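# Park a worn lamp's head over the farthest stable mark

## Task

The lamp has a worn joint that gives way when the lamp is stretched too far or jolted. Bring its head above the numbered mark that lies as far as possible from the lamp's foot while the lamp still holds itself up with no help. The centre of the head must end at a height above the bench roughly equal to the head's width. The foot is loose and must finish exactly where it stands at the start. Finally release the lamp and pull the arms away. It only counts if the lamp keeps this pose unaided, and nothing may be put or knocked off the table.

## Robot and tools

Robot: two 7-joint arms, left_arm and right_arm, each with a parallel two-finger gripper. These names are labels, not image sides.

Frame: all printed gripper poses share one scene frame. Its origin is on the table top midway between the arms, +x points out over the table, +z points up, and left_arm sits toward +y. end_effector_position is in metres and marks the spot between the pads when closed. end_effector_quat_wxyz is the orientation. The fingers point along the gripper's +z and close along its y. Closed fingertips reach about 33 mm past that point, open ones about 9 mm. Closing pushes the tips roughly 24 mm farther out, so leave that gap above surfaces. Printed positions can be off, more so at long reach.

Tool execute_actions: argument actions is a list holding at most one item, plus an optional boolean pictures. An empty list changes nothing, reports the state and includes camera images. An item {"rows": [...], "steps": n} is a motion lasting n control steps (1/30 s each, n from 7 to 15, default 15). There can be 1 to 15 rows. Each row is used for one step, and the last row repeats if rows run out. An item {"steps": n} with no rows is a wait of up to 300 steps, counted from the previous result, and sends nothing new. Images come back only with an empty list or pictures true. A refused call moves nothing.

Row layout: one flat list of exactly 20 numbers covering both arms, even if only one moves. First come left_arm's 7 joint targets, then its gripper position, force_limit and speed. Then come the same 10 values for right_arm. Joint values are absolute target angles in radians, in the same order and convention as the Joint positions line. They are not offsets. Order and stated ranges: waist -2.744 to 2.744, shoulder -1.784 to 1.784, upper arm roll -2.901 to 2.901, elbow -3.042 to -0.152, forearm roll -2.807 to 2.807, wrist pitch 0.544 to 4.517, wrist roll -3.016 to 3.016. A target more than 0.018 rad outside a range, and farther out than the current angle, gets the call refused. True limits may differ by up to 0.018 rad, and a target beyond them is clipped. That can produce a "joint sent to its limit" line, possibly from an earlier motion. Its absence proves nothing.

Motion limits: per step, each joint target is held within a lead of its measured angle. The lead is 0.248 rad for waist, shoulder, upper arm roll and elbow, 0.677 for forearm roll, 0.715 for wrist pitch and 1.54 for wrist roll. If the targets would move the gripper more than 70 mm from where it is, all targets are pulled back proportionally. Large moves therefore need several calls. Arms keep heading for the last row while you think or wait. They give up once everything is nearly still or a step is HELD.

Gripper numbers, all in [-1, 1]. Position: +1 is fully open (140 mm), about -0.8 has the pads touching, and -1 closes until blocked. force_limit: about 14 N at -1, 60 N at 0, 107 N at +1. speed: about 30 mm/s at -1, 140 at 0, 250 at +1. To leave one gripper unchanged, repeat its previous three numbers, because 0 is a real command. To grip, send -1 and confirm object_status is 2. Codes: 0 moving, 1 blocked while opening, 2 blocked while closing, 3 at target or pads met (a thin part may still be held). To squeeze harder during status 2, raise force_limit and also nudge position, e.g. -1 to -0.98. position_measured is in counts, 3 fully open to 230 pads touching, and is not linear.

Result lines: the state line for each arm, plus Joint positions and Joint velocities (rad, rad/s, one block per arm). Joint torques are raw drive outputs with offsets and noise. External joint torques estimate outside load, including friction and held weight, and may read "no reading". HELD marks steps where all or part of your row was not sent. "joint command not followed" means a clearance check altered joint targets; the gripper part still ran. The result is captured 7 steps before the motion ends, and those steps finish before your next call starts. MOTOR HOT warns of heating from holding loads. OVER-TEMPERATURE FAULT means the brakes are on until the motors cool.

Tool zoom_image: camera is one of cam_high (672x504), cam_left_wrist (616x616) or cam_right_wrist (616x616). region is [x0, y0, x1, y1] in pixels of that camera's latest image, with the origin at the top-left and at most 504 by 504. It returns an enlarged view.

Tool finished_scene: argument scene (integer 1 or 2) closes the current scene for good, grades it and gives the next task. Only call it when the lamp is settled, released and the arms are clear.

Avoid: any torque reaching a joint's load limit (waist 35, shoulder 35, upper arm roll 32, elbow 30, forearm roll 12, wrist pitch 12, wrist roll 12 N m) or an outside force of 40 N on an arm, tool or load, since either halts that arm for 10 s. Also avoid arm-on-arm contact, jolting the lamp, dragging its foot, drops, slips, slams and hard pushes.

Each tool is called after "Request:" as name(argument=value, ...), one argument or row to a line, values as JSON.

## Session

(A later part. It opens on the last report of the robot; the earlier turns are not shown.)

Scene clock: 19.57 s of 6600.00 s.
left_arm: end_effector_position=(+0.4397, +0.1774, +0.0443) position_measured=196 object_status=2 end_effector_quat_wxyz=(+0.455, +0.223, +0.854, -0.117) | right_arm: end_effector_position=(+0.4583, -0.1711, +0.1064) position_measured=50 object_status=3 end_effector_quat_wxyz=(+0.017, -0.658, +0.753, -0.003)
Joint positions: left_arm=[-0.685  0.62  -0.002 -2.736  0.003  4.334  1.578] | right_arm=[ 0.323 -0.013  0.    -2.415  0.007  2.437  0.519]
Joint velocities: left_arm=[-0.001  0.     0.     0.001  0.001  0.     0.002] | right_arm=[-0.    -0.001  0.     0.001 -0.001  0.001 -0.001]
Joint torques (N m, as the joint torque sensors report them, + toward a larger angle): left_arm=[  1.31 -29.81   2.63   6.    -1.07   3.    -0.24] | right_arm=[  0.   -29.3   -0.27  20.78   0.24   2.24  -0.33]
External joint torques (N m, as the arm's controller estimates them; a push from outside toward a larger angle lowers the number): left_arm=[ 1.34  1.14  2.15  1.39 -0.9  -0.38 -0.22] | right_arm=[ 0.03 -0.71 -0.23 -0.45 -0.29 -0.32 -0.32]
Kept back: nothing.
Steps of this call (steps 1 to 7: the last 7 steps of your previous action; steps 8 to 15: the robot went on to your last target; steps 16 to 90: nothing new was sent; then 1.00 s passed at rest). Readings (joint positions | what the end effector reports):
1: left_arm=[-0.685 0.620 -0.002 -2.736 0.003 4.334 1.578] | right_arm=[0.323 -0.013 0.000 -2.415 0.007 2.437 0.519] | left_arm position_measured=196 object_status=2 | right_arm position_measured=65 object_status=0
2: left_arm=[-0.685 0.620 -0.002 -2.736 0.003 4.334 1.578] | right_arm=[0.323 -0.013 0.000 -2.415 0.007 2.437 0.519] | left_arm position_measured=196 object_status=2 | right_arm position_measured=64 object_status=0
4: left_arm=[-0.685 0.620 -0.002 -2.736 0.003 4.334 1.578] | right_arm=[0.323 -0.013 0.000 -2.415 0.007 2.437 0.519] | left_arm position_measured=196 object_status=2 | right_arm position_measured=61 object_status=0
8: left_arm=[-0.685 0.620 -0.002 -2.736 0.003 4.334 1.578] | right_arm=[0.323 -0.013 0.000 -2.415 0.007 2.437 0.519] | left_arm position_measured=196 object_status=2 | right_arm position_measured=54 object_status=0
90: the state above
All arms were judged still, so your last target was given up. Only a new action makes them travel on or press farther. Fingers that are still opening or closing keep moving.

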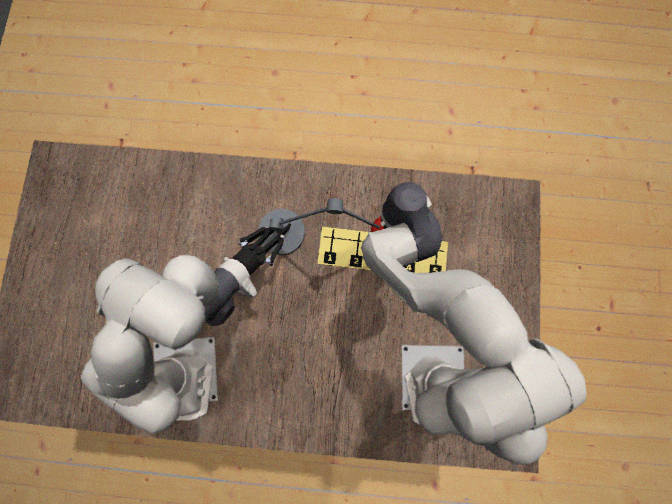

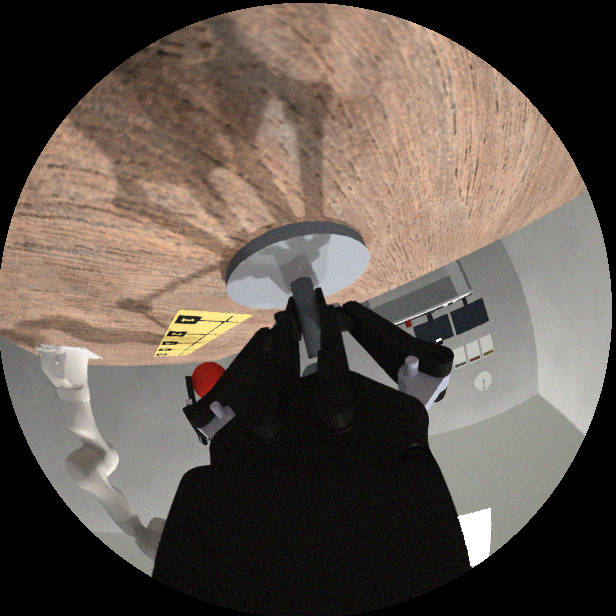

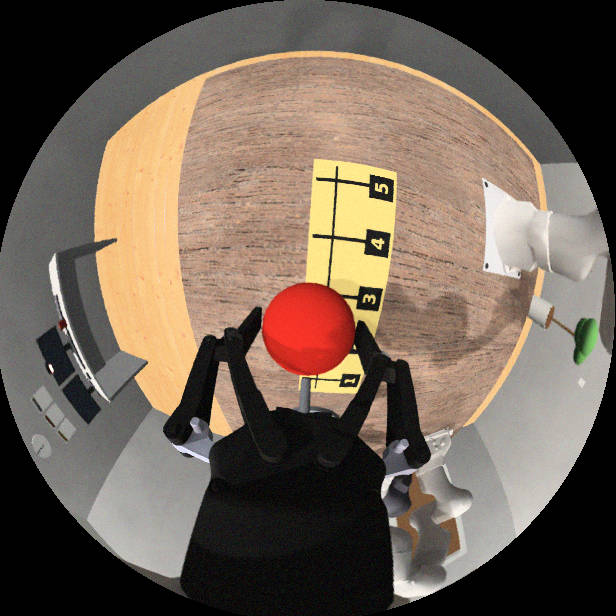

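Request:
execute_actions(
  actions=[
    {"rows":[[-0.682,0.622,0,-2.735,0,4.332,1.571,-1,-0.5,-0.6,0.323,-0.012,0,-2.416,0.006,2.435,0.515,-1,-0.6,-0.6]],"steps":14},
  ],
)

Request:
execute_actions(
  actions=[
    {"rows":[[-0.682,0.622,0,-2.735,0,4.332,1.571,-1,-0.5,-0.6,0.29,-0.028,0,-2.448,0,2.43,0.48,-1,-0.6,-0.6]],"steps":9},
  ],
)

Request:
execute_actions(
  actions=[
    {"rows":[[-0.682,0.622,0,-2.735,0,4.332,1.571,-1,-0.5,-0.6,0.254,-0.047,0,-2.477,0,2.432,0.445,-1,-0.6,-0.6]],"steps":9},
  ],
)

Request:
execute_actions(
  actions=[
    {"rows":[[-0.682,0.622,0,-2.735,0,4.332,1.571,-1,-0.5,-0.6,0.218,-0.065,0,-2.5,0,2.436,0.41,-1,-0.6,-0.6]],"steps":9},
  ],
)

Request:
execute_actions(
  actions=[
    {"rows":[[-0.682,0.622,0,-2.735,0,4.332,1.571,-1,-0.5,-0.6,0.181,-0.081,0,-2.521,0,2.44,0.375,-1,-0.6,-0.6]],"steps":9},
  ],
)

Request:
execute_actions(
  actions=[
    {"rows":[[-0.682,0.622,0,-2.735,0,4.332,1.571,-1,-0.5,-0.6,0.143,-0.095,0,-2.54,0,2.444,0.345,-1,-0.6,-0.6]],"steps":15},
  ],
)

Request:
execute_actions(
  actions=[
    {"steps":15},
  ],
  pictures=true,
)

Scene clock: 20.60 s of 6600.00 s.
left_arm: end_effector_position=(+0.4397, +0.1774, +0.0443) position_measured=196 object_status=2 end_effector_quat_wxyz=(+0.455, +0.223, +0.854, -0.117) | right_arm: end_effector_position=(+0.4582, -0.1711, +0.1064) position_measured=74 object_status=0 end_effector_quat_wxyz=(+0.017, -0.658, +0.753, -0.003)
Joint positions: left_arm=[-0.685  0.62  -0.002 -2.736  0.003  4.334  1.578] | right_arm=[ 0.323 -0.013  0.    -2.415  0.007  2.437  0.519]
Joint velocities: left_arm=[-0.     0.    -0.    -0.    -0.     0.    -0.001] | right_arm=[ 0.    -0.    -0.001  0.     0.002 -0.     0.001]
Joint torques (N m, as the joint torque sensors report them, + toward a larger angle): left_arm=[  1.67 -30.19   3.16   6.06  -0.98   3.11  -0.32] | right_arm=[  0.5  -29.63   0.17  20.95   0.25   2.27  -0.36]
External joint torques (N m, as the arm's controller estimates them; a push from outside toward a larger angle lowers the number): left_arm=[ 1.65  0.79  2.64  1.47 -0.81 -0.27 -0.3 ] | right_arm=[ 0.53 -1.14  0.21 -0.21 -0.28 -0.27 -0.36]
Steps of this call (steps 1 to 24: nothing new was sent; steps 25 to 31: the first 7 steps of this action). Readings (joint positions | what the end effector reports):
25: left_arm=[-0.685 0.620 -0.002 -2.736 0.003 4.334 1.578] | right_arm=[0.323 -0.013 0.000 -2.415 0.007 2.437 0.519] | left_arm position_measured=196 object_status=2 | right_arm position_measured=50 object_status=0
26: left_arm=[-0.685 0.620 -0.002 -2.736 0.003 4.334 1.578] | right_arm=[0.323 -0.013 0.000 -2.415 0.007 2.437 0.519] | left_arm position_measured=196 object_status=2 | right_arm position_measured=54 object_status=0
28: left_arm=[-0.685 0.620 -0.002 -2.736 0.003 4.334 1.578] | right_arm=[0.323 -0.013 0.000 -2.415 0.007 2.437 0.519] | left_arm position_measured=196 object_status=2 | right_arm position_measured=62 object_status=0
31: the state above

Scene clock: 20.90 s of 6600.00 s.
left_arm: end_effector_position=(+0.4401, +0.1772, +0.0446) position_measured=196 object_status=2 end_effector_quat_wxyz=(+0.455, +0.223, +0.854, -0.117) | right_arm: end_effector_position=(+0.4564, -0.1764, +0.1061) position_measured=78 object_status=2 end_effector_quat_wxyz=(+0.017, -0.656, +0.755, -0.003)
Joint positions: left_arm=[-0.685  0.62  -0.002 -2.735  0.003  4.334  1.578] | right_arm=[ 0.311 -0.022  0.004 -2.427  0.007  2.439  0.516]
Joint velocities: left_arm=[-0.     0.     0.     0.014 -0.     0.     0.001] | right_arm=[-0.19  -0.138  0.    -0.164 -0.     0.018 -0.062]
Joint torques (N m, as the joint torque sensors report them, + toward a larger angle): left_arm=[  2.67 -30.     1.96   5.04  -0.99   2.99  -0.24] | right_arm=[ -3.73 -26.22  -2.12  16.71  -1.15   0.72  -0.97]
External joint torques (N m, as the arm's controller estimates them; a push from outside toward a larger angle lowers the number): left_arm=[ 2.65  0.86  1.43  0.57 -0.83 -0.38 -0.22] | right_arm=[-3.75  1.23 -1.05 -5.73 -1.76 -2.17 -1.27]
Steps of this call (steps 1 to 7: the last 7 steps of your previous action; steps 8 to 9: the first 2 steps of this action). Readings (joint positions | what the end effector reports):
8: left_arm=[-0.685 0.620 -0.002 -2.736 0.003 4.334 1.578] | right_arm=[0.317 -0.016 0.003 -2.421 0.007 2.438 0.517] | left_arm position_measured=196 object_status=2 | right_arm position_measured=78 object_status=2
9: the state above

Scene clock: 21.20 s of 6600.00 s.
left_arm: end_effector_position=(+0.4403, +0.1770, +0.0448) position_measured=196 object_status=2 end_effector_quat_wxyz=(+0.456, +0.224, +0.854, -0.117) | right_arm: end_effector_position=(+0.4538, -0.1915, +0.1054) position_measured=78 object_status=2 end_effector_quat_wxyz=(+0.016, -0.653, +0.757, -0.004)
Joint positions: left_arm=[-0.685  0.62  -0.002 -2.735  0.003  4.334  1.579] | right_arm=[ 0.281 -0.041  0.007 -2.453  0.007  2.445  0.497]
Joint velocities: left_arm=[ 0.     0.    -0.     0.008  0.001  0.007 -0.   ] | right_arm=[-0.257 -0.148 -0.019 -0.198  0.001  0.013 -0.132]
Joint torques (N m, as the joint torque sensors report them, + toward a larger angle): left_arm=[  2.68 -30.76   2.43   4.41  -0.97   2.77  -0.32] | right_arm=[ -2.89 -24.66  -3.29  16.1   -1.21   0.3   -0.76]
External joint torques (N m, as the arm's controller estimates them; a push from outside toward a larger angle lowers the number): left_arm=[ 2.71  0.41  1.95 -0.19 -0.81 -0.5  -0.3 ] | right_arm=[-3.01  1.56 -2.41 -6.28 -1.82 -2.63 -1.2 ]
Steps of this call (steps 1 to 7: the last 7 steps of your previous action; steps 8 to 9: the first 2 steps of this action). Readings (joint positions | what the end effector reports):
8: left_arm=[-0.685 0.620 -0.002 -2.735 0.003 4.334 1.579] | right_arm=[0.290 -0.035 0.007 -2.445 0.007 2.444 0.500] | left_arm position_measured=196 object_status=2 | right_arm position_measured=78 object_status=2
9: the state above

Scene clock: 21.50 s of 6600.00 s.
left_arm: end_effector_position=(+0.4407, +0.1768, +0.0454) position_measured=196 object_status=2 end_effector_quat_wxyz=(+0.456, +0.224, +0.853, -0.117) | right_arm: end_effector_position=(+0.4516, -0.2104, +0.1041) position_measured=78 object_status=2 end_effector_quat_wxyz=(+0.015, -0.650, +0.760, -0.004)
Joint positions: left_arm=[-0.685  0.62  -0.002 -2.734  0.003  4.335  1.58 ] | right_arm=[ 0.245 -0.06   0.007 -2.479  0.007  2.45   0.468]
Joint velocities: left_arm=[ 0.     0.001  0.001  0.007 -0.001  0.001  0.003] | right_arm=[-0.253 -0.141 -0.02  -0.162  0.001  0.007 -0.171]
Joint torques (N m, as the joint torque sensors report them, + toward a larger angle): left_arm=[  1.99 -30.52   2.78   3.67  -1.04   2.75  -0.48] | right_arm=[ -4.19 -24.32  -4.13  16.17  -1.15   0.27  -0.49]
External joint torques (N m, as the arm's controller estimates them; a push from outside toward a larger angle lowers the number): left_arm=[ 1.96  0.57  2.21 -0.96 -0.86 -0.62 -0.46] | right_arm=[-4.5   1.25 -3.51 -5.86 -1.76 -2.69 -0.96]
Steps of this call (steps 1 to 7: the last 7 steps of your previous action; steps 8 to 9: the first 2 steps of this action). Readings (joint positions | what the end effector reports):
8: left_arm=[-0.685 0.620 -0.002 -2.734 0.003 4.335 1.580] | right_arm=[0.254 -0.054 0.008 -2.473 0.007 2.449 0.473] | left_arm position_measured=196 object_status=2 | right_arm position_measured=78 object_status=2
9: the state above

Scene clock: 21.80 s of 6600.00 s.
left_arm: end_effector_position=(+0.4411, +0.1766, +0.0458) position_measured=196 object_status=2 end_effector_quat_wxyz=(+0.457, +0.224, +0.853, -0.117) | right_arm: end_effector_position=(+0.4500, -0.2287, +0.1034) position_measured=78 object_status=2 end_effector_quat_wxyz=(+0.014, -0.649, +0.760, -0.004)
Joint positions: left_arm=[-0.685  0.62  -0.002 -2.733  0.003  4.336  1.58 ] | right_arm=[ 0.209 -0.077  0.008 -2.501  0.007  2.454  0.435]
Joint velocities: left_arm=[0.004 0.    0.    0.005 0.001 0.003 0.002] | right_arm=[-0.258 -0.126 -0.021 -0.149 -0.002  0.005 -0.182]
Joint torques (N m, as the joint torque sensors report them, + toward a larger angle): left_arm=[  0.97 -30.34   3.     3.68  -1.04   2.73  -0.32] | right_arm=[ -4.3  -24.04  -3.74  16.17  -1.09   0.31  -0.38]
External joint torques (N m, as the arm's controller estimates them; a push from outside toward a larger angle lowers the number): left_arm=[ 1.03  0.81  2.46 -1.09 -0.87 -0.58 -0.3 ] | right_arm=[-4.78  0.98 -3.33 -5.66 -1.68 -2.61 -0.8 ]
Steps of this call (steps 1 to 7: the last 7 steps of your previous action; steps 8 to 9: the first 2 steps of this action). Readings (joint positions | what the end effector reports):
8: left_arm=[-0.685 0.620 -0.002 -2.734 0.003 4.336 1.580] | right_arm=[0.218 -0.072 0.008 -2.495 0.007 2.453 0.441] | left_arm position_measured=196 object_status=2 | right_arm position_measured=78 object_status=2
9: the state above

Scene clock: 22.30 s of 6600.00 s.
left_arm: end_effector_position=(+0.4420, +0.1764, +0.0468) position_measured=196 object_status=2 end_effector_quat_wxyz=(+0.458, +0.224, +0.852, -0.116) | right_arm: end_effector_position=(+0.4470, -0.2580, +0.1013) position_measured=78 object_status=2 end_effector_quat_wxyz=(+0.012, -0.648, +0.762, -0.004)
Joint positions: left_arm=[-0.685  0.62  -0.002 -2.732  0.003  4.337  1.582] | right_arm=[ 0.152 -0.098  0.006 -2.531  0.007  2.459  0.379]
Joint velocities: left_arm=[ 0.001  0.     0.001 -0.001  0.001  0.     0.002] | right_arm=[-0.02  -0.011 -0.    -0.003  0.001  0.006 -0.044]
Joint torques (N m, as the joint torque sensors report them, + toward a larger angle): left_arm=[  1.9  -29.82   2.8    3.11  -0.96   2.62  -0.48] | right_arm=[ -4.08 -24.55  -3.6   16.04  -1.05   0.12  -1.15]
External joint torques (N m, as the arm's controller estimates them; a push from outside toward a larger angle lowers the number): left_arm=[ 1.88  1.16  2.28 -1.6  -0.79 -0.75 -0.46] | right_arm=[-4.42  0.55 -3.88 -4.76 -1.55 -2.45 -1.08]
Steps of this call (steps 1 to 7: the last 7 steps of your previous action; steps 8 to 15: the first 8 steps of this action). Readings (joint positions | what the end effector reports):
8: left_arm=[-0.685 0.620 -0.002 -2.733 0.003 4.336 1.581] | right_arm=[0.181 -0.087 0.008 -2.516 0.007 2.457 0.407] | left_arm position_measured=196 object_status=2 | right_arm position_measured=78 object_status=2
9: left_arm=[-0.685 0.620 -0.002 -2.733 0.003 4.336 1.581] | right_arm=[0.172 -0.092 0.008 -2.521 0.007 2.458 0.402] | left_arm position_measured=196 object_status=2 | right_arm position_measured=78 object_status=2
11: left_arm=[-0.685 0.620 -0.002 -2.732 0.003 4.337 1.581] | right_arm=[0.159 -0.096 0.006 -2.528 0.007 2.458 0.390] | left_arm position_measured=196 object_status=2 | right_arm position_measured=78 object_status=2
15: the state above

Scene clock: 22.80 s of 6600.00 s.
left_arm: end_effector_position=(+0.4417, +0.1763, +0.0466) position_measured=196 object_status=2 end_effector_quat_wxyz=(+0.458, +0.225, +0.852, -0.116) | right_arm: end_effector_position=(+0.4479, -0.2587, +0.1018) position_measured=78 object_status=2 end_effector_quat_wxyz=(+0.013, -0.650, +0.760, -0.005)
Joint positions: left_arm=[-0.685  0.62  -0.002 -2.733  0.003  4.337  1.582] | right_arm=[ 0.15  -0.099  0.006 -2.531  0.007  2.46   0.373]
Joint velocities: left_arm=[ 0.001 -0.001 -0.001  0.003  0.001 -0.001 -0.001] | right_arm=[ 0.    -0.     0.     0.     0.001  0.001 -0.001]
Joint torques (N m, as the joint torque sensors report them, + toward a larger angle): left_arm=[  2.15 -29.94   2.93   3.77  -1.06   2.61  -0.49] | right_arm=[ -4.12 -24.55  -3.72  15.38  -1.05   0.08  -1.49]
External joint torques (N m, as the arm's controller estimates them; a push from outside toward a larger angle lowers the number): left_arm=[ 2.1   1.2   2.4  -1.03 -0.89 -0.77 -0.47] | right_arm=[-4.1   0.64 -3.6  -5.44 -1.56 -2.47 -1.49]
Kept back: nothing.
Steps of this call (steps 1 to 7: the last 7 steps of your previous action; steps 8 to 15: the robot went on to your last target). Readings (joint positions | what the end effector reports):
1: left_arm=[-0.685 0.620 -0.002 -2.732 0.003 4.337 1.582] | right_arm=[0.151 -0.098 0.006 -2.531 0.007 2.459 0.378] | left_arm position_measured=196 object_status=2 | right_arm position_measured=78 object_status=2
2: left_arm=[-0.685 0.620 -0.002 -2.732 0.003 4.337 1.582] | right_arm=[0.151 -0.098 0.006 -2.531 0.007 2.459 0.377] | left_arm position_measured=196 object_status=2 | right_arm position_measured=78 object_status=2
4: left_arm=[-0.685 0.620 -0.002 -2.732 0.003 4.337 1.582] | right_arm=[0.150 -0.098 0.006 -2.531 0.007 2.459 0.376] | left_arm position_measured=196 object_status=2 | right_arm position_measured=78 object_status=2
8: left_arm=[-0.685 0.620 -0.002 -2.732 0.003 4.337 1.582] | right_arm=[0.150 -0.099 0.006 -2.531 0.007 2.460 0.374] | left_arm position_measured=196 object_status=2 | right_arm position_measured=78 object_status=2
15: the state above
All arms were judged still, so your last target was given up. Only a new action makes them travel on or press farther. Fingers that are still opening or closing keep moving.

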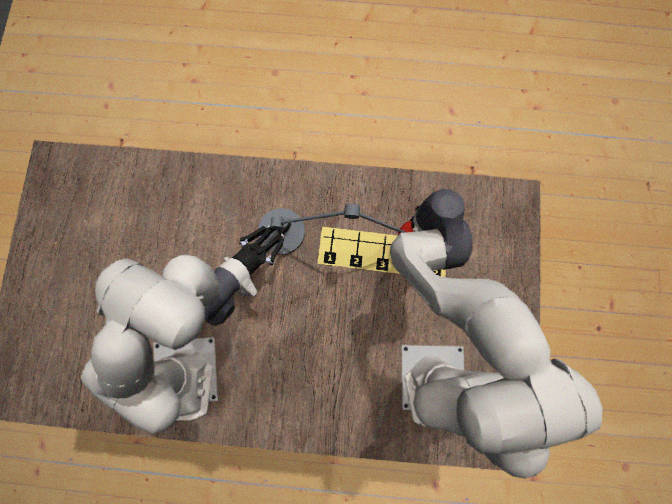

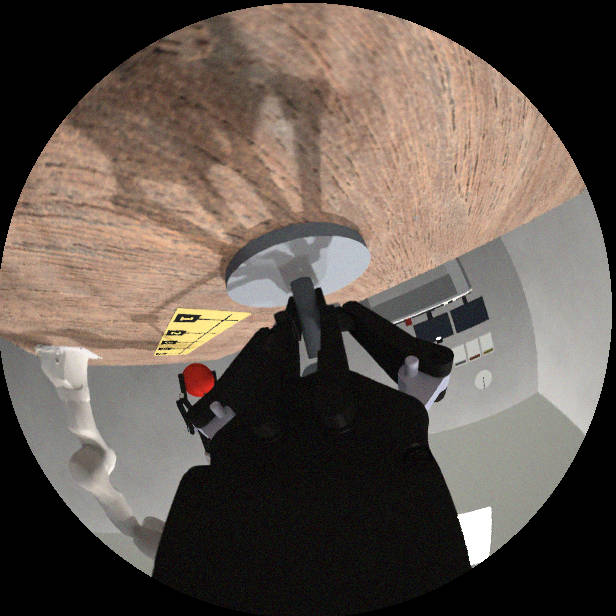

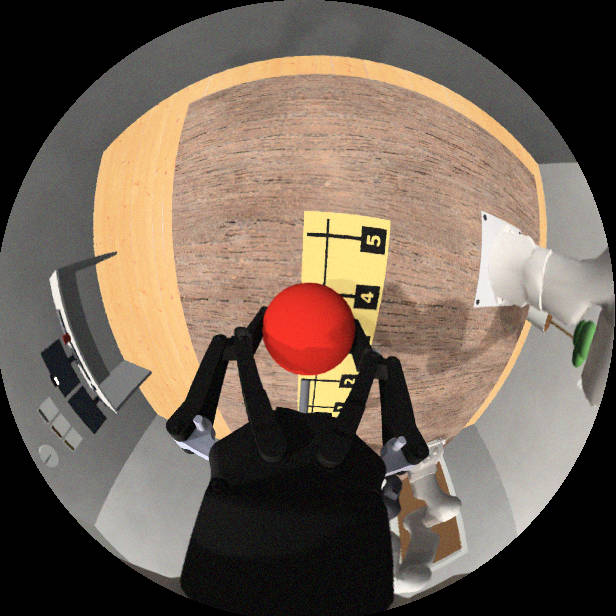

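Request:
execute_actions(
  actions=[
    {"rows":[[-0.684,0.625,0,-2.737,0,4.33,1.571,-1,-0.5,-0.6,0.151,-0.099,0.006,-2.531,0.006,2.459,0.373,-1,-0.6,-0.6]],"steps":15},
  ],
)

Request:
execute_actions(
  actions=[
    {"steps":20},
  ],
)

Request:
execute_actions(
  actions=[
    {"rows":[[-0.684,0.625,0,-2.737,0,4.33,1.571,-1,-0.5,-0.6,0.151,-0.099,0.006,-2.531,0.006,2.459,0.373,0.62,-0.6,-1]],"steps":15},
  ],
)

Request:
execute_actions(
  actions=[
    {"steps":120},
  ],
  pictures=true,
)

Scene clock: 23.40 s of 6600.00 s.
left_arm: end_effector_position=(+0.4410, +0.1766, +0.0455) position_measured=196 object_status=2 end_effector_quat_wxyz=(+0.457, +0.224, +0.853, -0.116) | right_arm: end_effector_position=(+0.4497, -0.2574, +0.1033) position_measured=78 object_status=2 end_effector_quat_wxyz=(+0.016, -0.651, +0.759, -0.006)
Joint positions: left_arm=[-0.685  0.621 -0.002 -2.733  0.003  4.336  1.581] | right_arm=[ 0.151 -0.1    0.007 -2.53   0.007  2.464  0.373]
Joint velocities: left_arm=[ 0.001  0.    -0.     0.     0.001 -0.    -0.002] | right_arm=[-0.    -0.001  0.002  0.    -0.     0.001 -0.003]
Joint torques (N m, as the joint torque sensors report them, + toward a larger angle): left_arm=[  0.05 -28.66   2.23   2.81  -0.98   2.38  -0.37] | right_arm=[  0.08 -25.48  -0.44  20.88   0.34   1.73  -0.07]
External joint torques (N m, as the arm's controller estimates them; a push from outside toward a larger angle lowers the number): left_arm=[ 0.04  2.35  1.71 -1.84 -0.81 -0.99 -0.36] | right_arm=[-0.01 -0.27 -0.43 -0.01 -0.17 -0.84 -0.07]
Steps of this call (steps 1 to 10: nothing new was sent; steps 11 to 18: the first 8 steps of this action). Readings (joint positions | what the end effector reports):
11: left_arm=[-0.685 0.620 -0.002 -2.733 0.003 4.336 1.582] | right_arm=[0.150 -0.099 0.006 -2.531 0.007 2.462 0.374] | left_arm position_measured=196 object_status=2 | right_arm position_measured=78 object_status=2
12: left_arm=[-0.685 0.620 -0.002 -2.733 0.003 4.336 1.582] | right_arm=[0.151 -0.099 0.006 -2.531 0.007 2.463 0.374] | left_arm position_measured=196 object_status=2 | right_arm position_measured=78 object_status=2
14: left_arm=[-0.685 0.621 -0.002 -2.733 0.003 4.336 1.581] | right_arm=[0.151 -0.100 0.007 -2.530 0.007 2.464 0.373] | left_arm position_measured=196 object_status=2 | right_arm position_measured=78 object_status=2
18: the state above

Scene clock: 24.07 s of 6600.00 s.
left_arm: end_effector_position=(+0.4410, +0.1767, +0.0455) position_measured=196 object_status=2 end_effector_quat_wxyz=(+0.457, +0.224, +0.853, -0.116) | right_arm: end_effector_position=(+0.4497, -0.2574, +0.1034) position_measured=78 object_status=2 end_effector_quat_wxyz=(+0.016, -0.651, +0.759, -0.006)
Joint positions: left_arm=[-0.685  0.621 -0.002 -2.733  0.003  4.336  1.581] | right_arm=[ 0.151 -0.1    0.007 -2.53   0.007  2.464  0.373]
Joint velocities: left_arm=[ 0.001  0.     0.    -0.     0.001  0.    -0.001] | right_arm=[ 0.001  0.001  0.001 -0.001 -0.001 -0.    -0.001]
Joint torques (N m, as the joint torque sensors report them, + toward a larger angle): left_arm=[  0.67 -28.94   2.73   2.76  -1.12   2.47  -0.43] | right_arm=[  0.3  -25.59  -0.4   20.74   0.37   1.74  -0.1 ]
External joint torques (N m, as the arm's controller estimates them; a push from outside toward a larger angle lowers the number): left_arm=[ 0.62  2.08  2.17 -1.93 -0.94 -0.91 -0.4 ] | right_arm=[ 0.22 -0.61 -0.37  0.01 -0.13 -0.8  -0.09]
Kept back: nothing.
Steps of this call (steps 1 to 7: the last 7 steps of your previous action; steps 8 to 15: the robot went on to your last target; steps 16 to 20: nothing new was sent). Readings (joint positions | what the end effector reports):
1: left_arm=[-0.685 0.621 -0.002 -2.733 0.003 4.336 1.581] | right_arm=[0.151 -0.100 0.007 -2.530 0.007 2.464 0.373] | left_arm position_measured=196 object_status=2 | right_arm position_measured=78 object_status=2
2: left_arm=[-0.685 0.621 -0.002 -2.733 0.003 4.336 1.581] | right_arm=[0.151 -0.100 0.007 -2.530 0.007 2.464 0.373] | left_arm position_measured=196 object_status=2 | right_arm position_measured=78 object_status=2
4: left_arm=[-0.685 0.621 -0.002 -2.733 0.003 4.336 1.581] | right_arm=[0.151 -0.100 0.007 -2.530 0.007 2.464 0.373] | left_arm position_measured=196 object_status=2 | right_arm position_measured=78 object_status=2
8: left_arm=[-0.685 0.621 -0.002 -2.733 0.003 4.336 1.581] | right_arm=[0.151 -0.100 0.007 -2.530 0.007 2.464 0.373] | left_arm position_measured=196 object_status=2 | right_arm position_measured=78 object_status=2
20: the state above
All arms were judged still, so your last target was given up. Only a new action makes them travel on or press farther. Fingers that are still opening or closing keep moving.

Scene clock: 24.33 s of 6600.00 s.
left_arm: end_effector_position=(+0.4401, +0.1772, +0.0442) position_measured=196 object_status=2 end_effector_quat_wxyz=(+0.455, +0.224, +0.854, -0.116) | right_arm: end_effector_position=(+0.4490, -0.2575, +0.1031) position_measured=67 object_status=0 end_effector_quat_wxyz=(+0.015, -0.651, +0.759, -0.006)
Joint positions: left_arm=[-0.685  0.622 -0.002 -2.735  0.003  4.335  1.579] | right_arm=[ 0.151 -0.1    0.007 -2.53   0.007  2.462  0.373]
Joint velocities: left_arm=[-0.     0.    -0.001  0.001  0.     0.    -0.005] | right_arm=[ 0.001  0.     0.    -0.    -0.    -0.007 -0.   ]
Joint torques (N m, as the joint torque sensors report them, + toward a larger angle): left_arm=[  0.58 -28.46   3.13   3.43  -0.87   2.59  -0.3 ] | right_arm=[ -0.01 -25.61  -0.36  20.92   0.34   2.28  -0.07]
External joint torques (N m, as the arm's controller estimates them; a push from outside toward a larger angle lowers the number): left_arm=[ 0.62  2.63  2.65 -1.24 -0.71 -0.79 -0.28] | right_arm=[-0.07 -0.45 -0.31  0.08 -0.17 -0.28 -0.07]
Steps of this call (steps 1 to 8: the first 8 steps of this action). Readings (joint positions | what the end effector reports):
1: left_arm=[-0.685 0.621 -0.002 -2.733 0.003 4.336 1.581] | right_arm=[0.151 -0.100 0.007 -2.530 0.007 2.464 0.373] | left_arm position_measured=196 object_status=2 | right_arm position_measured=78 object_status=0
2: left_arm=[-0.685 0.621 -0.002 -2.734 0.003 4.335 1.581] | right_arm=[0.151 -0.100 0.007 -2.530 0.007 2.464 0.373] | left_arm position_measured=196 object_status=2 | right_arm position_measured=78 object_status=0
4: left_arm=[-0.685 0.622 -0.002 -2.735 0.003 4.335 1.580] | right_arm=[0.151 -0.100 0.007 -2.530 0.007 2.463 0.373] | left_arm position_measured=196 object_status=2 | right_arm position_measured=74 object_status=0
8: the state above

Scene clock: 28.33 s of 6600.00 s.
left_arm: end_effector_position=(+0.4401, +0.1772, +0.0442) position_measured=196 object_status=2 end_effector_quat_wxyz=(+0.455, +0.223, +0.854, -0.117) | right_arm: end_effector_position=(+0.4487, -0.2576, +0.1030) position_measured=50 object_status=3 end_effector_quat_wxyz=(+0.014, -0.651, +0.759, -0.006)
Joint positions: left_arm=[-0.685  0.622 -0.002 -2.735  0.003  4.335  1.578] | right_arm=[ 0.151 -0.1    0.007 -2.53   0.007  2.461  0.373]
Joint velocities: left_arm=[-0.     0.     0.001 -0.001  0.001 -0.     0.002] | right_arm=[ 0.     0.    -0.001 -0.    -0.001 -0.001 -0.001]
Joint torques (N m, as the joint torque sensors report them, + toward a larger angle): left_arm=[  1.5  -29.05   2.36   3.7   -0.93   2.6   -0.3 ] | right_arm=[  0.04 -25.49  -0.3   20.75   0.32   2.23  -0.09]
External joint torques (N m, as the arm's controller estimates them; a push from outside toward a larger angle lowers the number): left_arm=[ 1.46  1.98  1.82 -0.92 -0.75 -0.78 -0.28] | right_arm=[ 0.05 -0.5  -0.18  0.02 -0.19 -0.3  -0.09]
Kept back: nothing.
Steps of this call (steps 1 to 7: the last 7 steps of your previous action; steps 8 to 15: the robot went on to your last target; steps 16 to 90: nothing new was sent; then 1.00 s passed at rest). Readings (joint positions | what the end effector reports):
1: left_arm=[-0.685 0.622 -0.002 -2.735 0.003 4.335 1.579] | right_arm=[0.151 -0.100 0.007 -2.530 0.007 2.462 0.373] | left_arm position_measured=196 object_status=2 | right_arm position_measured=65 object_status=0
2: left_arm=[-0.685 0.622 -0.002 -2.735 0.003 4.335 1.579] | right_arm=[0.151 -0.100 0.007 -2.530 0.007 2.462 0.373] | left_arm position_measured=196 object_status=2 | right_arm position_measured=64 object_status=0
4: left_arm=[-0.685 0.622 -0.002 -2.735 0.003 4.335 1.579] | right_arm=[0.151 -0.100 0.007 -2.530 0.007 2.461 0.373] | left_arm position_measured=196 object_status=2 | right_arm position_measured=61 object_status=0
8: left_arm=[-0.685 0.622 -0.002 -2.735 0.003 4.335 1.579] | right_arm=[0.151 -0.100 0.007 -2.530 0.007 2.461 0.373] | left_arm position_measured=196 object_status=2 | right_arm position_measured=54 object_status=0
90: the state above
All arms were judged still, so your last target was given up. Only a new action makes them travel on or press farther. Fingers that are still opening or closing keep moving.

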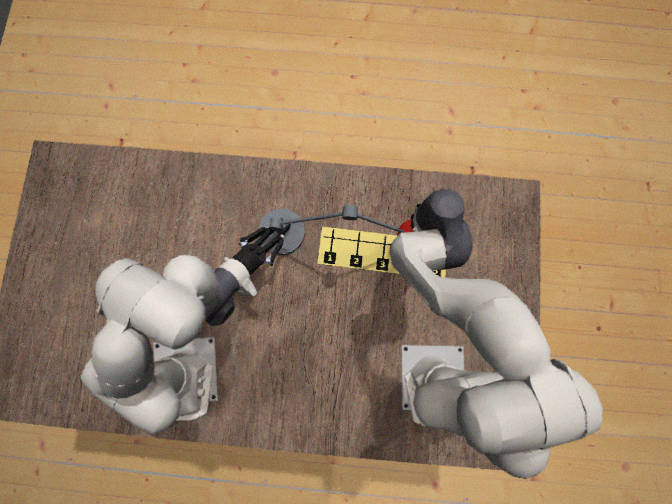

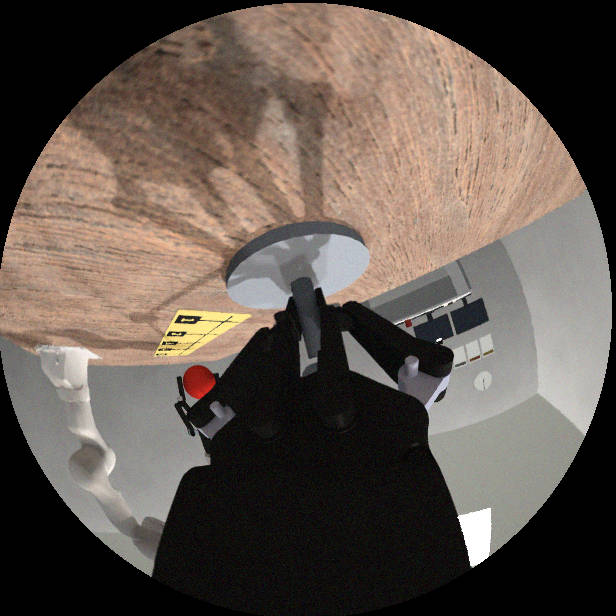

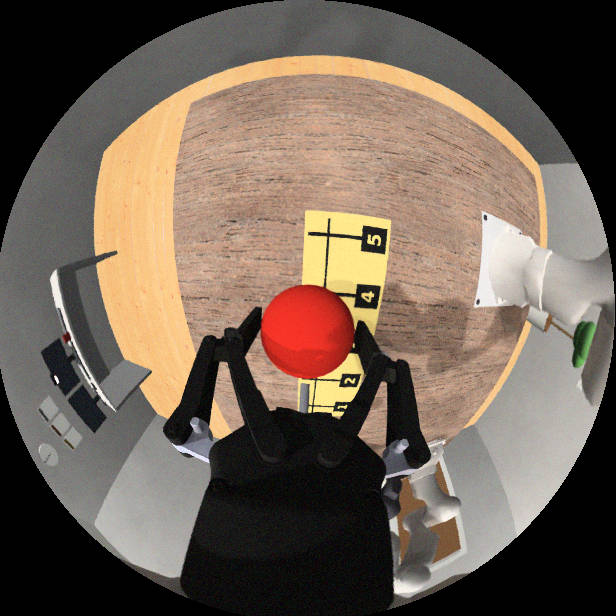

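Request:
execute_actions(
  actions=[
    {"rows":[[-0.682,0.626,0,-2.737,0,4.33,1.571,-0.98,0,-0.6,0.151,-0.099,0.006,-2.53,0.006,2.466,0.373,-1,-0.4,-0.6]],"steps":14},
  ],
)

Request:
execute_actions(
  actions=[
    {"rows":[[-0.682,0.626,0,-2.737,0,4.33,1.571,-0.98,0,-0.6,0.12,-0.1,0,-2.543,0,2.462,0.335,-1,-0.4,-0.6]],"steps":10},
  ],
)

Request:
execute_actions(
  actions=[
    {"rows":[[-0.682,0.626,0,-2.737,0,4.33,1.571,-0.98,0,-0.6,0.082,-0.102,0,-2.555,0,2.464,0.295,-1,-0.4,-0.6]],"steps":10},
  ],
)

Request:
execute_actions(
  actions=[
    {"rows":[[-0.682,0.626,0,-2.737,0,4.33,1.571,-0.98,0,-0.6,0.044,-0.104,0,-2.564,0,2.467,0.255,-1,-0.4,-0.6]],"steps":10},
  ],
)

Request:
execute_actions(
  actions=[
    {"rows":[[-0.682,0.626,0,-2.737,0,4.33,1.571,-0.98,0,-0.6,0.005,-0.105,0,-2.571,0,2.47,0.215,-1,-0.4,-0.6]],"steps":10},
  ],
)

Request:
execute_actions(
  actions=[
    {"rows":[[-0.682,0.626,0,-2.737,0,4.33,1.571,-0.98,0,-0.6,-0.034,-0.104,0,-2.575,0,2.473,0.175,-1,-0.4,-0.6]],"steps":10},
  ],
)

Request:
execute_actions(
  actions=[
    {"rows":[[-0.682,0.626,0,-2.737,0,4.33,1.571,-0.98,0,-0.6,-0.073,-0.103,0,-2.578,0,2.475,0.14,-1,-0.4,-0.6]],"steps":15},
  ],
)

Request:
execute_actions(
  actions=[
    {"steps":15},
  ],
  pictures=true,
)

Scene clock: 29.33 s of 6600.00 s.
left_arm: end_effector_position=(+0.4401, +0.1772, +0.0443) position_measured=198 object_status=2 end_effector_quat_wxyz=(+0.455, +0.223, +0.854, -0.117) | right_arm: end_effector_position=(+0.4495, -0.2574, +0.1032) position_measured=74 object_status=0 end_effector_quat_wxyz=(+0.016, -0.651, +0.759, -0.006)
Joint positions: left_arm=[-0.685  0.622 -0.002 -2.735  0.003  4.335  1.578] | right_arm=[ 0.151 -0.1    0.007 -2.53   0.007  2.464  0.373]
Joint velocities: left_arm=[-0.     0.001 -0.001 -0.001 -0.     0.    -0.   ] | right_arm=[-0.    -0.001 -0.     0.001 -0.001  0.01   0.   ]
Joint torques (N m, as the joint torque sensors report them, + toward a larger angle): left_arm=[  3.06 -28.22   2.65   4.07  -0.95   2.6   -0.31] | right_arm=[  0.12 -25.5   -0.35  21.54   0.39   2.63  -0.09]
External joint torques (N m, as the arm's controller estimates them; a push from outside toward a larger angle lowers the number): left_arm=[ 3.05  2.75  2.16 -0.52 -0.79 -0.79 -0.29] | right_arm=[ 0.12 -0.24 -0.23  0.67 -0.12 -0.04 -0.09]
Steps of this call (steps 1 to 23: nothing new was sent; steps 24 to 30: the first 7 steps of this action). Readings (joint positions | what the end effector reports):
24: left_arm=[-0.685 0.622 -0.002 -2.735 0.003 4.335 1.578] | right_arm=[0.151 -0.100 0.007 -2.530 0.007 2.461 0.373] | left_arm position_measured=196 object_status=0 | right_arm position_measured=50 object_status=0
25: left_arm=[-0.685 0.622 -0.002 -2.735 0.003 4.335 1.578] | right_arm=[0.151 -0.100 0.007 -2.530 0.007 2.462 0.373] | left_arm position_measured=198 object_status=0 | right_arm position_measured=54 object_status=0
27: left_arm=[-0.685 0.622 -0.002 -2.735 0.003 4.335 1.578] | right_arm=[0.151 -0.100 0.007 -2.530 0.007 2.463 0.373] | left_arm position_measured=198 object_status=0 | right_arm position_measured=62 object_status=0
30: the state above

Scene clock: 29.67 s of 6600.00 s.
left_arm: end_effector_position=(+0.4404, +0.1768, +0.0449) position_measured=198 object_status=2 end_effector_quat_wxyz=(+0.456, +0.224, +0.853, -0.117) | right_arm: end_effector_position=(+0.4487, -0.2641, +0.1016) position_measured=79 object_status=2 end_effector_quat_wxyz=(+0.014, -0.649, +0.761, -0.006)
Joint positions: left_arm=[-0.685  0.622 -0.002 -2.734  0.003  4.337  1.579] | right_arm=[ 0.137 -0.101  0.007 -2.535  0.007  2.465  0.363]
Joint velocities: left_arm=[ 0.001 -0.     0.     0.007  0.001  0.008  0.009] | right_arm=[-0.114  0.    -0.015 -0.044 -0.     0.007 -0.109]
Joint torques (N m, as the joint torque sensors report them, + toward a larger angle): left_arm=[  2.05 -28.48   2.16   3.09  -1.05   2.18  -0.36] | right_arm=[ -4.84 -25.92  -4.17  18.11  -1.05   1.95   0.08]
External joint torques (N m, as the arm's controller estimates them; a push from outside toward a larger angle lowers the number): left_arm=[ 1.99  2.61  1.61 -1.49 -0.87 -1.14 -0.32] | right_arm=[-6.39 -0.74 -5.58 -3.08 -1.52 -0.6   0.06]
Steps of this call (steps 1 to 7: the last 7 steps of your previous action; steps 8 to 10: the first 3 steps of this action). Readings (joint positions | what the end effector reports):
8: left_arm=[-0.685 0.622 -0.002 -2.735 0.003 4.336 1.578] | right_arm=[0.147 -0.101 0.008 -2.532 0.007 2.464 0.370] | left_arm position_measured=198 object_status=2 | right_arm position_measured=79 object_status=0
9: left_arm=[-0.685 0.622 -0.002 -2.734 0.003 4.336 1.579] | right_arm=[0.141 -0.101 0.008 -2.534 0.007 2.464 0.367] | left_arm position_measured=198 object_status=2 | right_arm position_measured=79 object_status=2
10: the state above

Scene clock: 30.00 s of 6600.00 s.
left_arm: end_effector_position=(+0.4408, +0.1766, +0.0454) position_measured=198 object_status=2 end_effector_quat_wxyz=(+0.457, +0.224, +0.853, -0.117) | right_arm: end_effector_position=(+0.4480, -0.2783, +0.0992) position_measured=79 object_status=2 end_effector_quat_wxyz=(+0.013, -0.648, +0.761, -0.005)
Joint positions: left_arm=[-0.685  0.622 -0.002 -2.733  0.004  4.338  1.58 ] | right_arm=[ 0.105 -0.103  0.009 -2.545  0.006  2.469  0.336]
Joint velocities: left_arm=[0.001 0.    0.    0.012 0.    0.009 0.009] | right_arm=[-0.192 -0.001 -0.028 -0.07  -0.005  0.005 -0.174]
Joint torques (N m, as the joint torque sensors report them, + toward a larger angle): left_arm=[  2.36 -28.01   2.83   2.26  -1.02   1.85  -0.42] | right_arm=[ -5.04 -25.23  -4.26  18.57  -0.85   1.6    0.49]
External joint torques (N m, as the arm's controller estimates them; a push from outside toward a larger angle lowers the number): left_arm=[ 2.42  2.99  2.33 -2.36 -0.85 -1.56 -0.37] | right_arm=[-7.38 -0.45 -6.45 -2.49 -1.3  -0.94  0.5 ]
Steps of this call (steps 1 to 7: the last 7 steps of your previous action; steps 8 to 10: the first 3 steps of this action). Readings (joint positions | what the end effector reports):
8: left_arm=[-0.685 0.622 -0.002 -2.734 0.004 4.337 1.580] | right_arm=[0.122 -0.102 0.010 -2.540 0.007 2.468 0.347] | left_arm position_measured=198 object_status=2 | right_arm position_measured=79 object_status=2
9: left_arm=[-0.685 0.622 -0.002 -2.734 0.004 4.337 1.580] | right_arm=[0.112 -0.103 0.010 -2.543 0.007 2.469 0.342] | left_arm position_measured=198 object_status=2 | right_arm position_measured=79 object_status=2
10: the state above

Scene clock: 30.33 s of 6600.00 s.
left_arm: end_effector_position=(+0.4410, +0.1764, +0.0458) position_measured=198 object_status=2 end_effector_quat_wxyz=(+0.458, +0.225, +0.852, -0.117) | right_arm: end_effector_position=(+0.4477, -0.2953, +0.0969) position_measured=79 object_status=2 end_effector_quat_wxyz=(+0.012, -0.648, +0.761, -0.006)
Joint positions: left_arm=[-0.685  0.622 -0.002 -2.733  0.004  4.338  1.581] | right_arm=[ 0.068 -0.106  0.01  -2.555  0.006  2.474  0.299]
Joint velocities: left_arm=[ 0.002 -0.002 -0.     0.008 -0.001  0.005  0.003] | right_arm=[-0.19  -0.002 -0.029 -0.055 -0.005  0.004 -0.19 ]
Joint torques (N m, as the joint torque sensors report them, + toward a larger angle): left_arm=[  1.65 -29.02   2.94   3.    -1.05   1.94  -0.52] | right_arm=[ -5.24 -24.79  -5.18  18.54  -0.79   1.35   0.56]
External joint torques (N m, as the arm's controller estimates them; a push from outside toward a larger angle lowers the number): left_arm=[ 1.63  2.01  2.49 -1.58 -0.9  -1.49 -0.48] | right_arm=[-7.51 -0.29 -7.28 -2.24 -1.21 -1.15  0.58]
Steps of this call (steps 1 to 7: the last 7 steps of your previous action; steps 8 to 10: the first 3 steps of this action). Readings (joint positions | what the end effector reports):
8: left_arm=[-0.685 0.622 -0.002 -2.733 0.004 4.338 1.581] | right_arm=[0.084 -0.105 0.011 -2.550 0.006 2.474 0.312] | left_arm position_measured=198 object_status=2 | right_arm position_measured=79 object_status=2
9: left_arm=[-0.685 0.622 -0.002 -2.733 0.004 4.338 1.581] | right_arm=[0.075 -0.106 0.010 -2.553 0.006 2.474 0.306] | left_arm position_measured=198 object_status=2 | right_arm position_measured=79 object_status=2
10: the state above

Scene clock: 30.67 s of 6600.00 s.
left_arm: end_effector_position=(+0.4412, +0.1762, +0.0461) position_measured=198 object_status=2 end_effector_quat_wxyz=(+0.458, +0.225, +0.852, -0.117) | right_arm: end_effector_position=(+0.4476, -0.3125, +0.0952) position_measured=79 object_status=2 end_effector_quat_wxyz=(+0.011, -0.649, +0.761, -0.006)
Joint positions: left_arm=[-0.685  0.622 -0.002 -2.733  0.004  4.338  1.582] | right_arm=[ 0.03  -0.108  0.01  -2.562  0.006  2.479  0.26 ]
Joint velocities: left_arm=[ 0.002 -0.005 -0.     0.008 -0.001  0.002 -0.001] | right_arm=[-0.195 -0.001 -0.028 -0.047 -0.001  0.001 -0.197]
Joint torques (N m, as the joint torque sensors report them, + toward a larger angle): left_arm=[  2.07 -28.11   3.3    2.69  -1.08   1.92  -0.48] | right_arm=[ -5.42 -24.15  -5.05  17.51  -0.89   1.11   0.55]
External joint torques (N m, as the arm's controller estimates them; a push from outside toward a larger angle lowers the number): left_arm=[ 2.09  2.98  2.86 -1.98 -0.92 -1.56 -0.45] | right_arm=[-7.8   0.29 -7.26 -3.32 -1.27 -1.44  0.58]
Steps of this call (steps 1 to 7: the last 7 steps of your previous action; steps 8 to 10: the first 3 steps of this action). Readings (joint positions | what the end effector reports):
8: left_arm=[-0.685 0.622 -0.002 -2.733 0.004 4.338 1.582] | right_arm=[0.047 -0.107 0.011 -2.559 0.006 2.479 0.274] | left_arm position_measured=198 object_status=2 | right_arm position_measured=79 object_status=2
9: left_arm=[-0.685 0.622 -0.002 -2.733 0.004 4.338 1.582] | right_arm=[0.037 -0.108 0.011 -2.561 0.006 2.479 0.267] | left_arm position_measured=198 object_status=2 | right_arm position_measured=79 object_status=2
10: the state above

Scene clock: 31.00 s of 6600.00 s.
left_arm: end_effector_position=(+0.4414, +0.1759, +0.0465) position_measured=198 object_status=2 end_effector_quat_wxyz=(+0.458, +0.225, +0.852, -0.117) | right_arm: end_effector_position=(+0.4476, -0.3296, +0.0937) position_measured=79 object_status=2 end_effector_quat_wxyz=(+0.010, -0.649, +0.761, -0.006)
Joint positions: left_arm=[-0.685  0.621 -0.003 -2.732  0.004  4.339  1.582] | right_arm=[-0.009 -0.108  0.011 -2.567  0.006  2.483  0.221]
Joint velocities: left_arm=[ 0.002 -0.006 -0.001  0.009  0.001  0.008  0.001] | right_arm=[-0.193  0.    -0.028 -0.037 -0.    -0.    -0.203]
Joint torques (N m, as the joint torque sensors report them, + toward a larger angle): left_arm=[  3.32 -28.72   2.32   1.93  -1.07   1.75  -0.38] | right_arm=[ -6.02 -23.46  -5.35  17.64  -0.88   0.95   0.64]
External joint torques (N m, as the arm's controller estimates them; a push from outside toward a larger angle lowers the number): left_arm=[ 3.31  2.52  1.81 -2.8  -0.9  -1.64 -0.36] | right_arm=[-8.33  1.03 -7.48 -3.03 -1.28 -1.58  0.68]
Steps of this call (steps 1 to 7: the last 7 steps of your previous action; steps 8 to 10: the first 3 steps of this action). Readings (joint positions | what the end effector reports):
8: left_arm=[-0.686 0.621 -0.003 -2.733 0.004 4.338 1.582] | right_arm=[0.008 -0.108 0.012 -2.565 0.006 2.483 0.235] | left_arm position_measured=198 object_status=2 | right_arm position_measured=79 object_status=2
9: left_arm=[-0.686 0.621 -0.003 -2.732 0.004 4.339 1.582] | right_arm=[-0.001 -0.108 0.012 -2.566 0.006 2.483 0.228] | left_arm position_measured=198 object_status=2 | right_arm position_measured=79 object_status=2
10: the state above

Scene clock: 31.50 s of 6600.00 s.
left_arm: end_effector_position=(+0.4419, +0.1756, +0.0473) position_measured=198 object_status=2 end_effector_quat_wxyz=(+0.459, +0.225, +0.851, -0.117) | right_arm: end_effector_position=(+0.4467, -0.3528, +0.0917) position_measured=79 object_status=2 end_effector_quat_wxyz=(+0.009, -0.651, +0.759, -0.006)
Joint positions: left_arm=[-0.686  0.621 -0.003 -2.731  0.004  4.34   1.583] | right_arm=[-0.06  -0.107  0.01  -2.572  0.006  2.487  0.166]
Joint velocities: left_arm=[ 0.    -0.001  0.    -0.     0.    -0.001  0.004] | right_arm=[-0.02  -0.    -0.     0.001 -0.     0.008 -0.04 ]
Joint torques (N m, as the joint torque sensors report them, + toward a larger angle): left_arm=[  2.71 -28.36   2.62   1.49  -1.08   1.91  -0.5 ] | right_arm=[ -6.79 -23.22  -6.47  17.18  -0.87   0.61  -0.85]
External joint torques (N m, as the arm's controller estimates them; a push from outside toward a larger angle lowers the number): left_arm=[ 2.59  2.71  2.03 -3.22 -0.89 -1.46 -0.48] | right_arm=[-7.1   1.31 -6.64 -3.3  -1.35 -1.93 -0.76]
Steps of this call (steps 1 to 7: the last 7 steps of your previous action; steps 8 to 15: the first 8 steps of this action). Readings (joint positions | what the end effector reports):
8: left_arm=[-0.686 0.621 -0.003 -2.732 0.004 4.339 1.582] | right_arm=[-0.030 -0.108 0.012 -2.569 0.006 2.486 0.197] | left_arm position_measured=198 object_status=2 | right_arm position_measured=79 object_status=2
9: left_arm=[-0.686 0.621 -0.003 -2.732 0.004 4.339 1.582] | right_arm=[-0.039 -0.108 0.012 -2.570 0.006 2.486 0.190] | left_arm position_measured=198 object_status=2 | right_arm position_measured=79 object_status=2
11: left_arm=[-0.686 0.621 -0.003 -2.731 0.004 4.339 1.582] | right_arm=[-0.052 -0.108 0.011 -2.572 0.006 2.486 0.177] | left_arm position_measured=198 object_status=2 | right_arm position_measured=79 object_status=2
15: the state above

Scene clock: 32.00 s of 6600.00 s.
left_arm: end_effector_position=(+0.4418, +0.1755, +0.0472) position_measured=198 object_status=2 end_effector_quat_wxyz=(+0.459, +0.225, +0.851, -0.117) | right_arm: end_effector_position=(+0.4472, -0.3537, +0.0918) position_measured=79 object_status=2 end_effector_quat_wxyz=(+0.010, -0.652, +0.759, -0.006)
Joint positions: left_arm=[-0.686  0.621 -0.003 -2.732  0.004  4.34   1.583] | right_arm=[-0.062 -0.107  0.01  -2.572  0.006  2.488  0.161]
Joint velocities: left_arm=[-0.001  0.    -0.001  0.     0.001  0.     0.   ] | right_arm=[ 0.001  0.    -0.     0.    -0.     0.    -0.001]
Joint torques (N m, as the joint torque sensors report them, + toward a larger angle): left_arm=[  1.82 -27.08   3.7    1.54  -1.08   1.99  -0.55] | right_arm=[ -6.98 -23.17  -6.43  17.16  -0.88   0.44  -1.16]
External joint torques (N m, as the arm's controller estimates them; a push from outside toward a larger angle lowers the number): left_arm=[ 1.84  3.94  3.21 -3.16 -0.92 -1.38 -0.53] | right_arm=[-7.01  1.23 -6.33 -3.21 -1.37 -2.11 -1.16]
Kept back: nothing.
Steps of this call (steps 1 to 7: the last 7 steps of your previous action; steps 8 to 15: the robot went on to your last target). Readings (joint positions | what the end effector reports):
1: left_arm=[-0.686 0.621 -0.003 -2.731 0.004 4.340 1.583] | right_arm=[-0.060 -0.107 0.010 -2.572 0.006 2.487 0.165] | left_arm position_measured=198 object_status=2 | right_arm position_measured=79 object_status=2
2: left_arm=[-0.686 0.621 -0.003 -2.731 0.004 4.340 1.583] | right_arm=[-0.061 -0.107 0.010 -2.572 0.006 2.487 0.164] | left_arm position_measured=198 object_status=2 | right_arm position_measured=79 object_status=2
4: left_arm=[-0.686 0.621 -0.003 -2.731 0.004 4.340 1.583] | right_arm=[-0.061 -0.107 0.010 -2.572 0.006 2.488 0.163] | left_arm position_measured=198 object_status=2 | right_arm position_measured=79 object_status=2
8: left_arm=[-0.686 0.621 -0.003 -2.731 0.004 4.340 1.583] | right_arm=[-0.061 -0.107 0.010 -2.572 0.006 2.488 0.162] | left_arm position_measured=198 object_status=2 | right_arm position_measured=79 object_status=2
15: the state above
All arms were judged still, so your last target was given up. Only a new action makes them travel on or press farther. Fingers that are still opening or closing keep moving.

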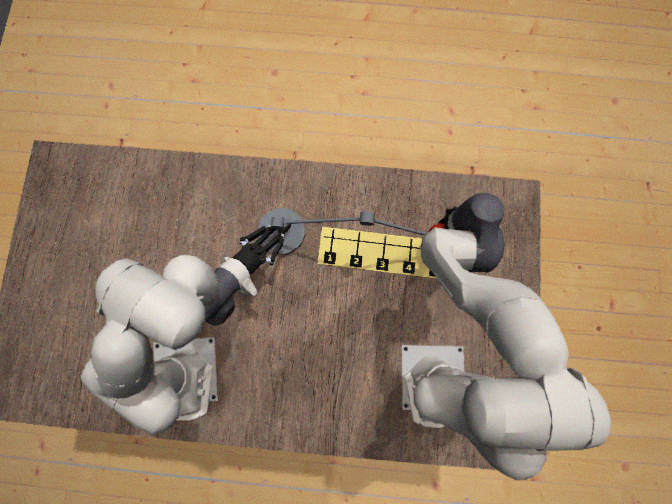

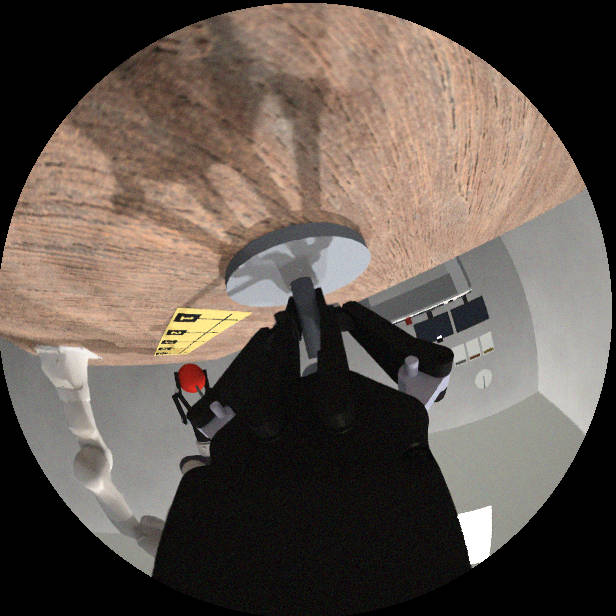

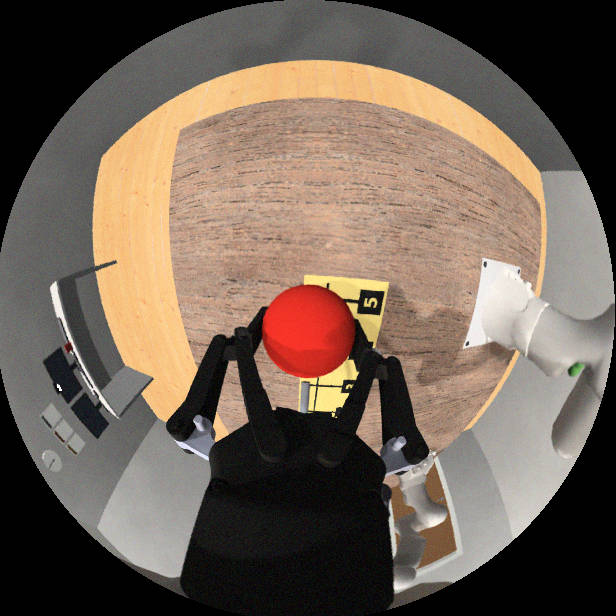

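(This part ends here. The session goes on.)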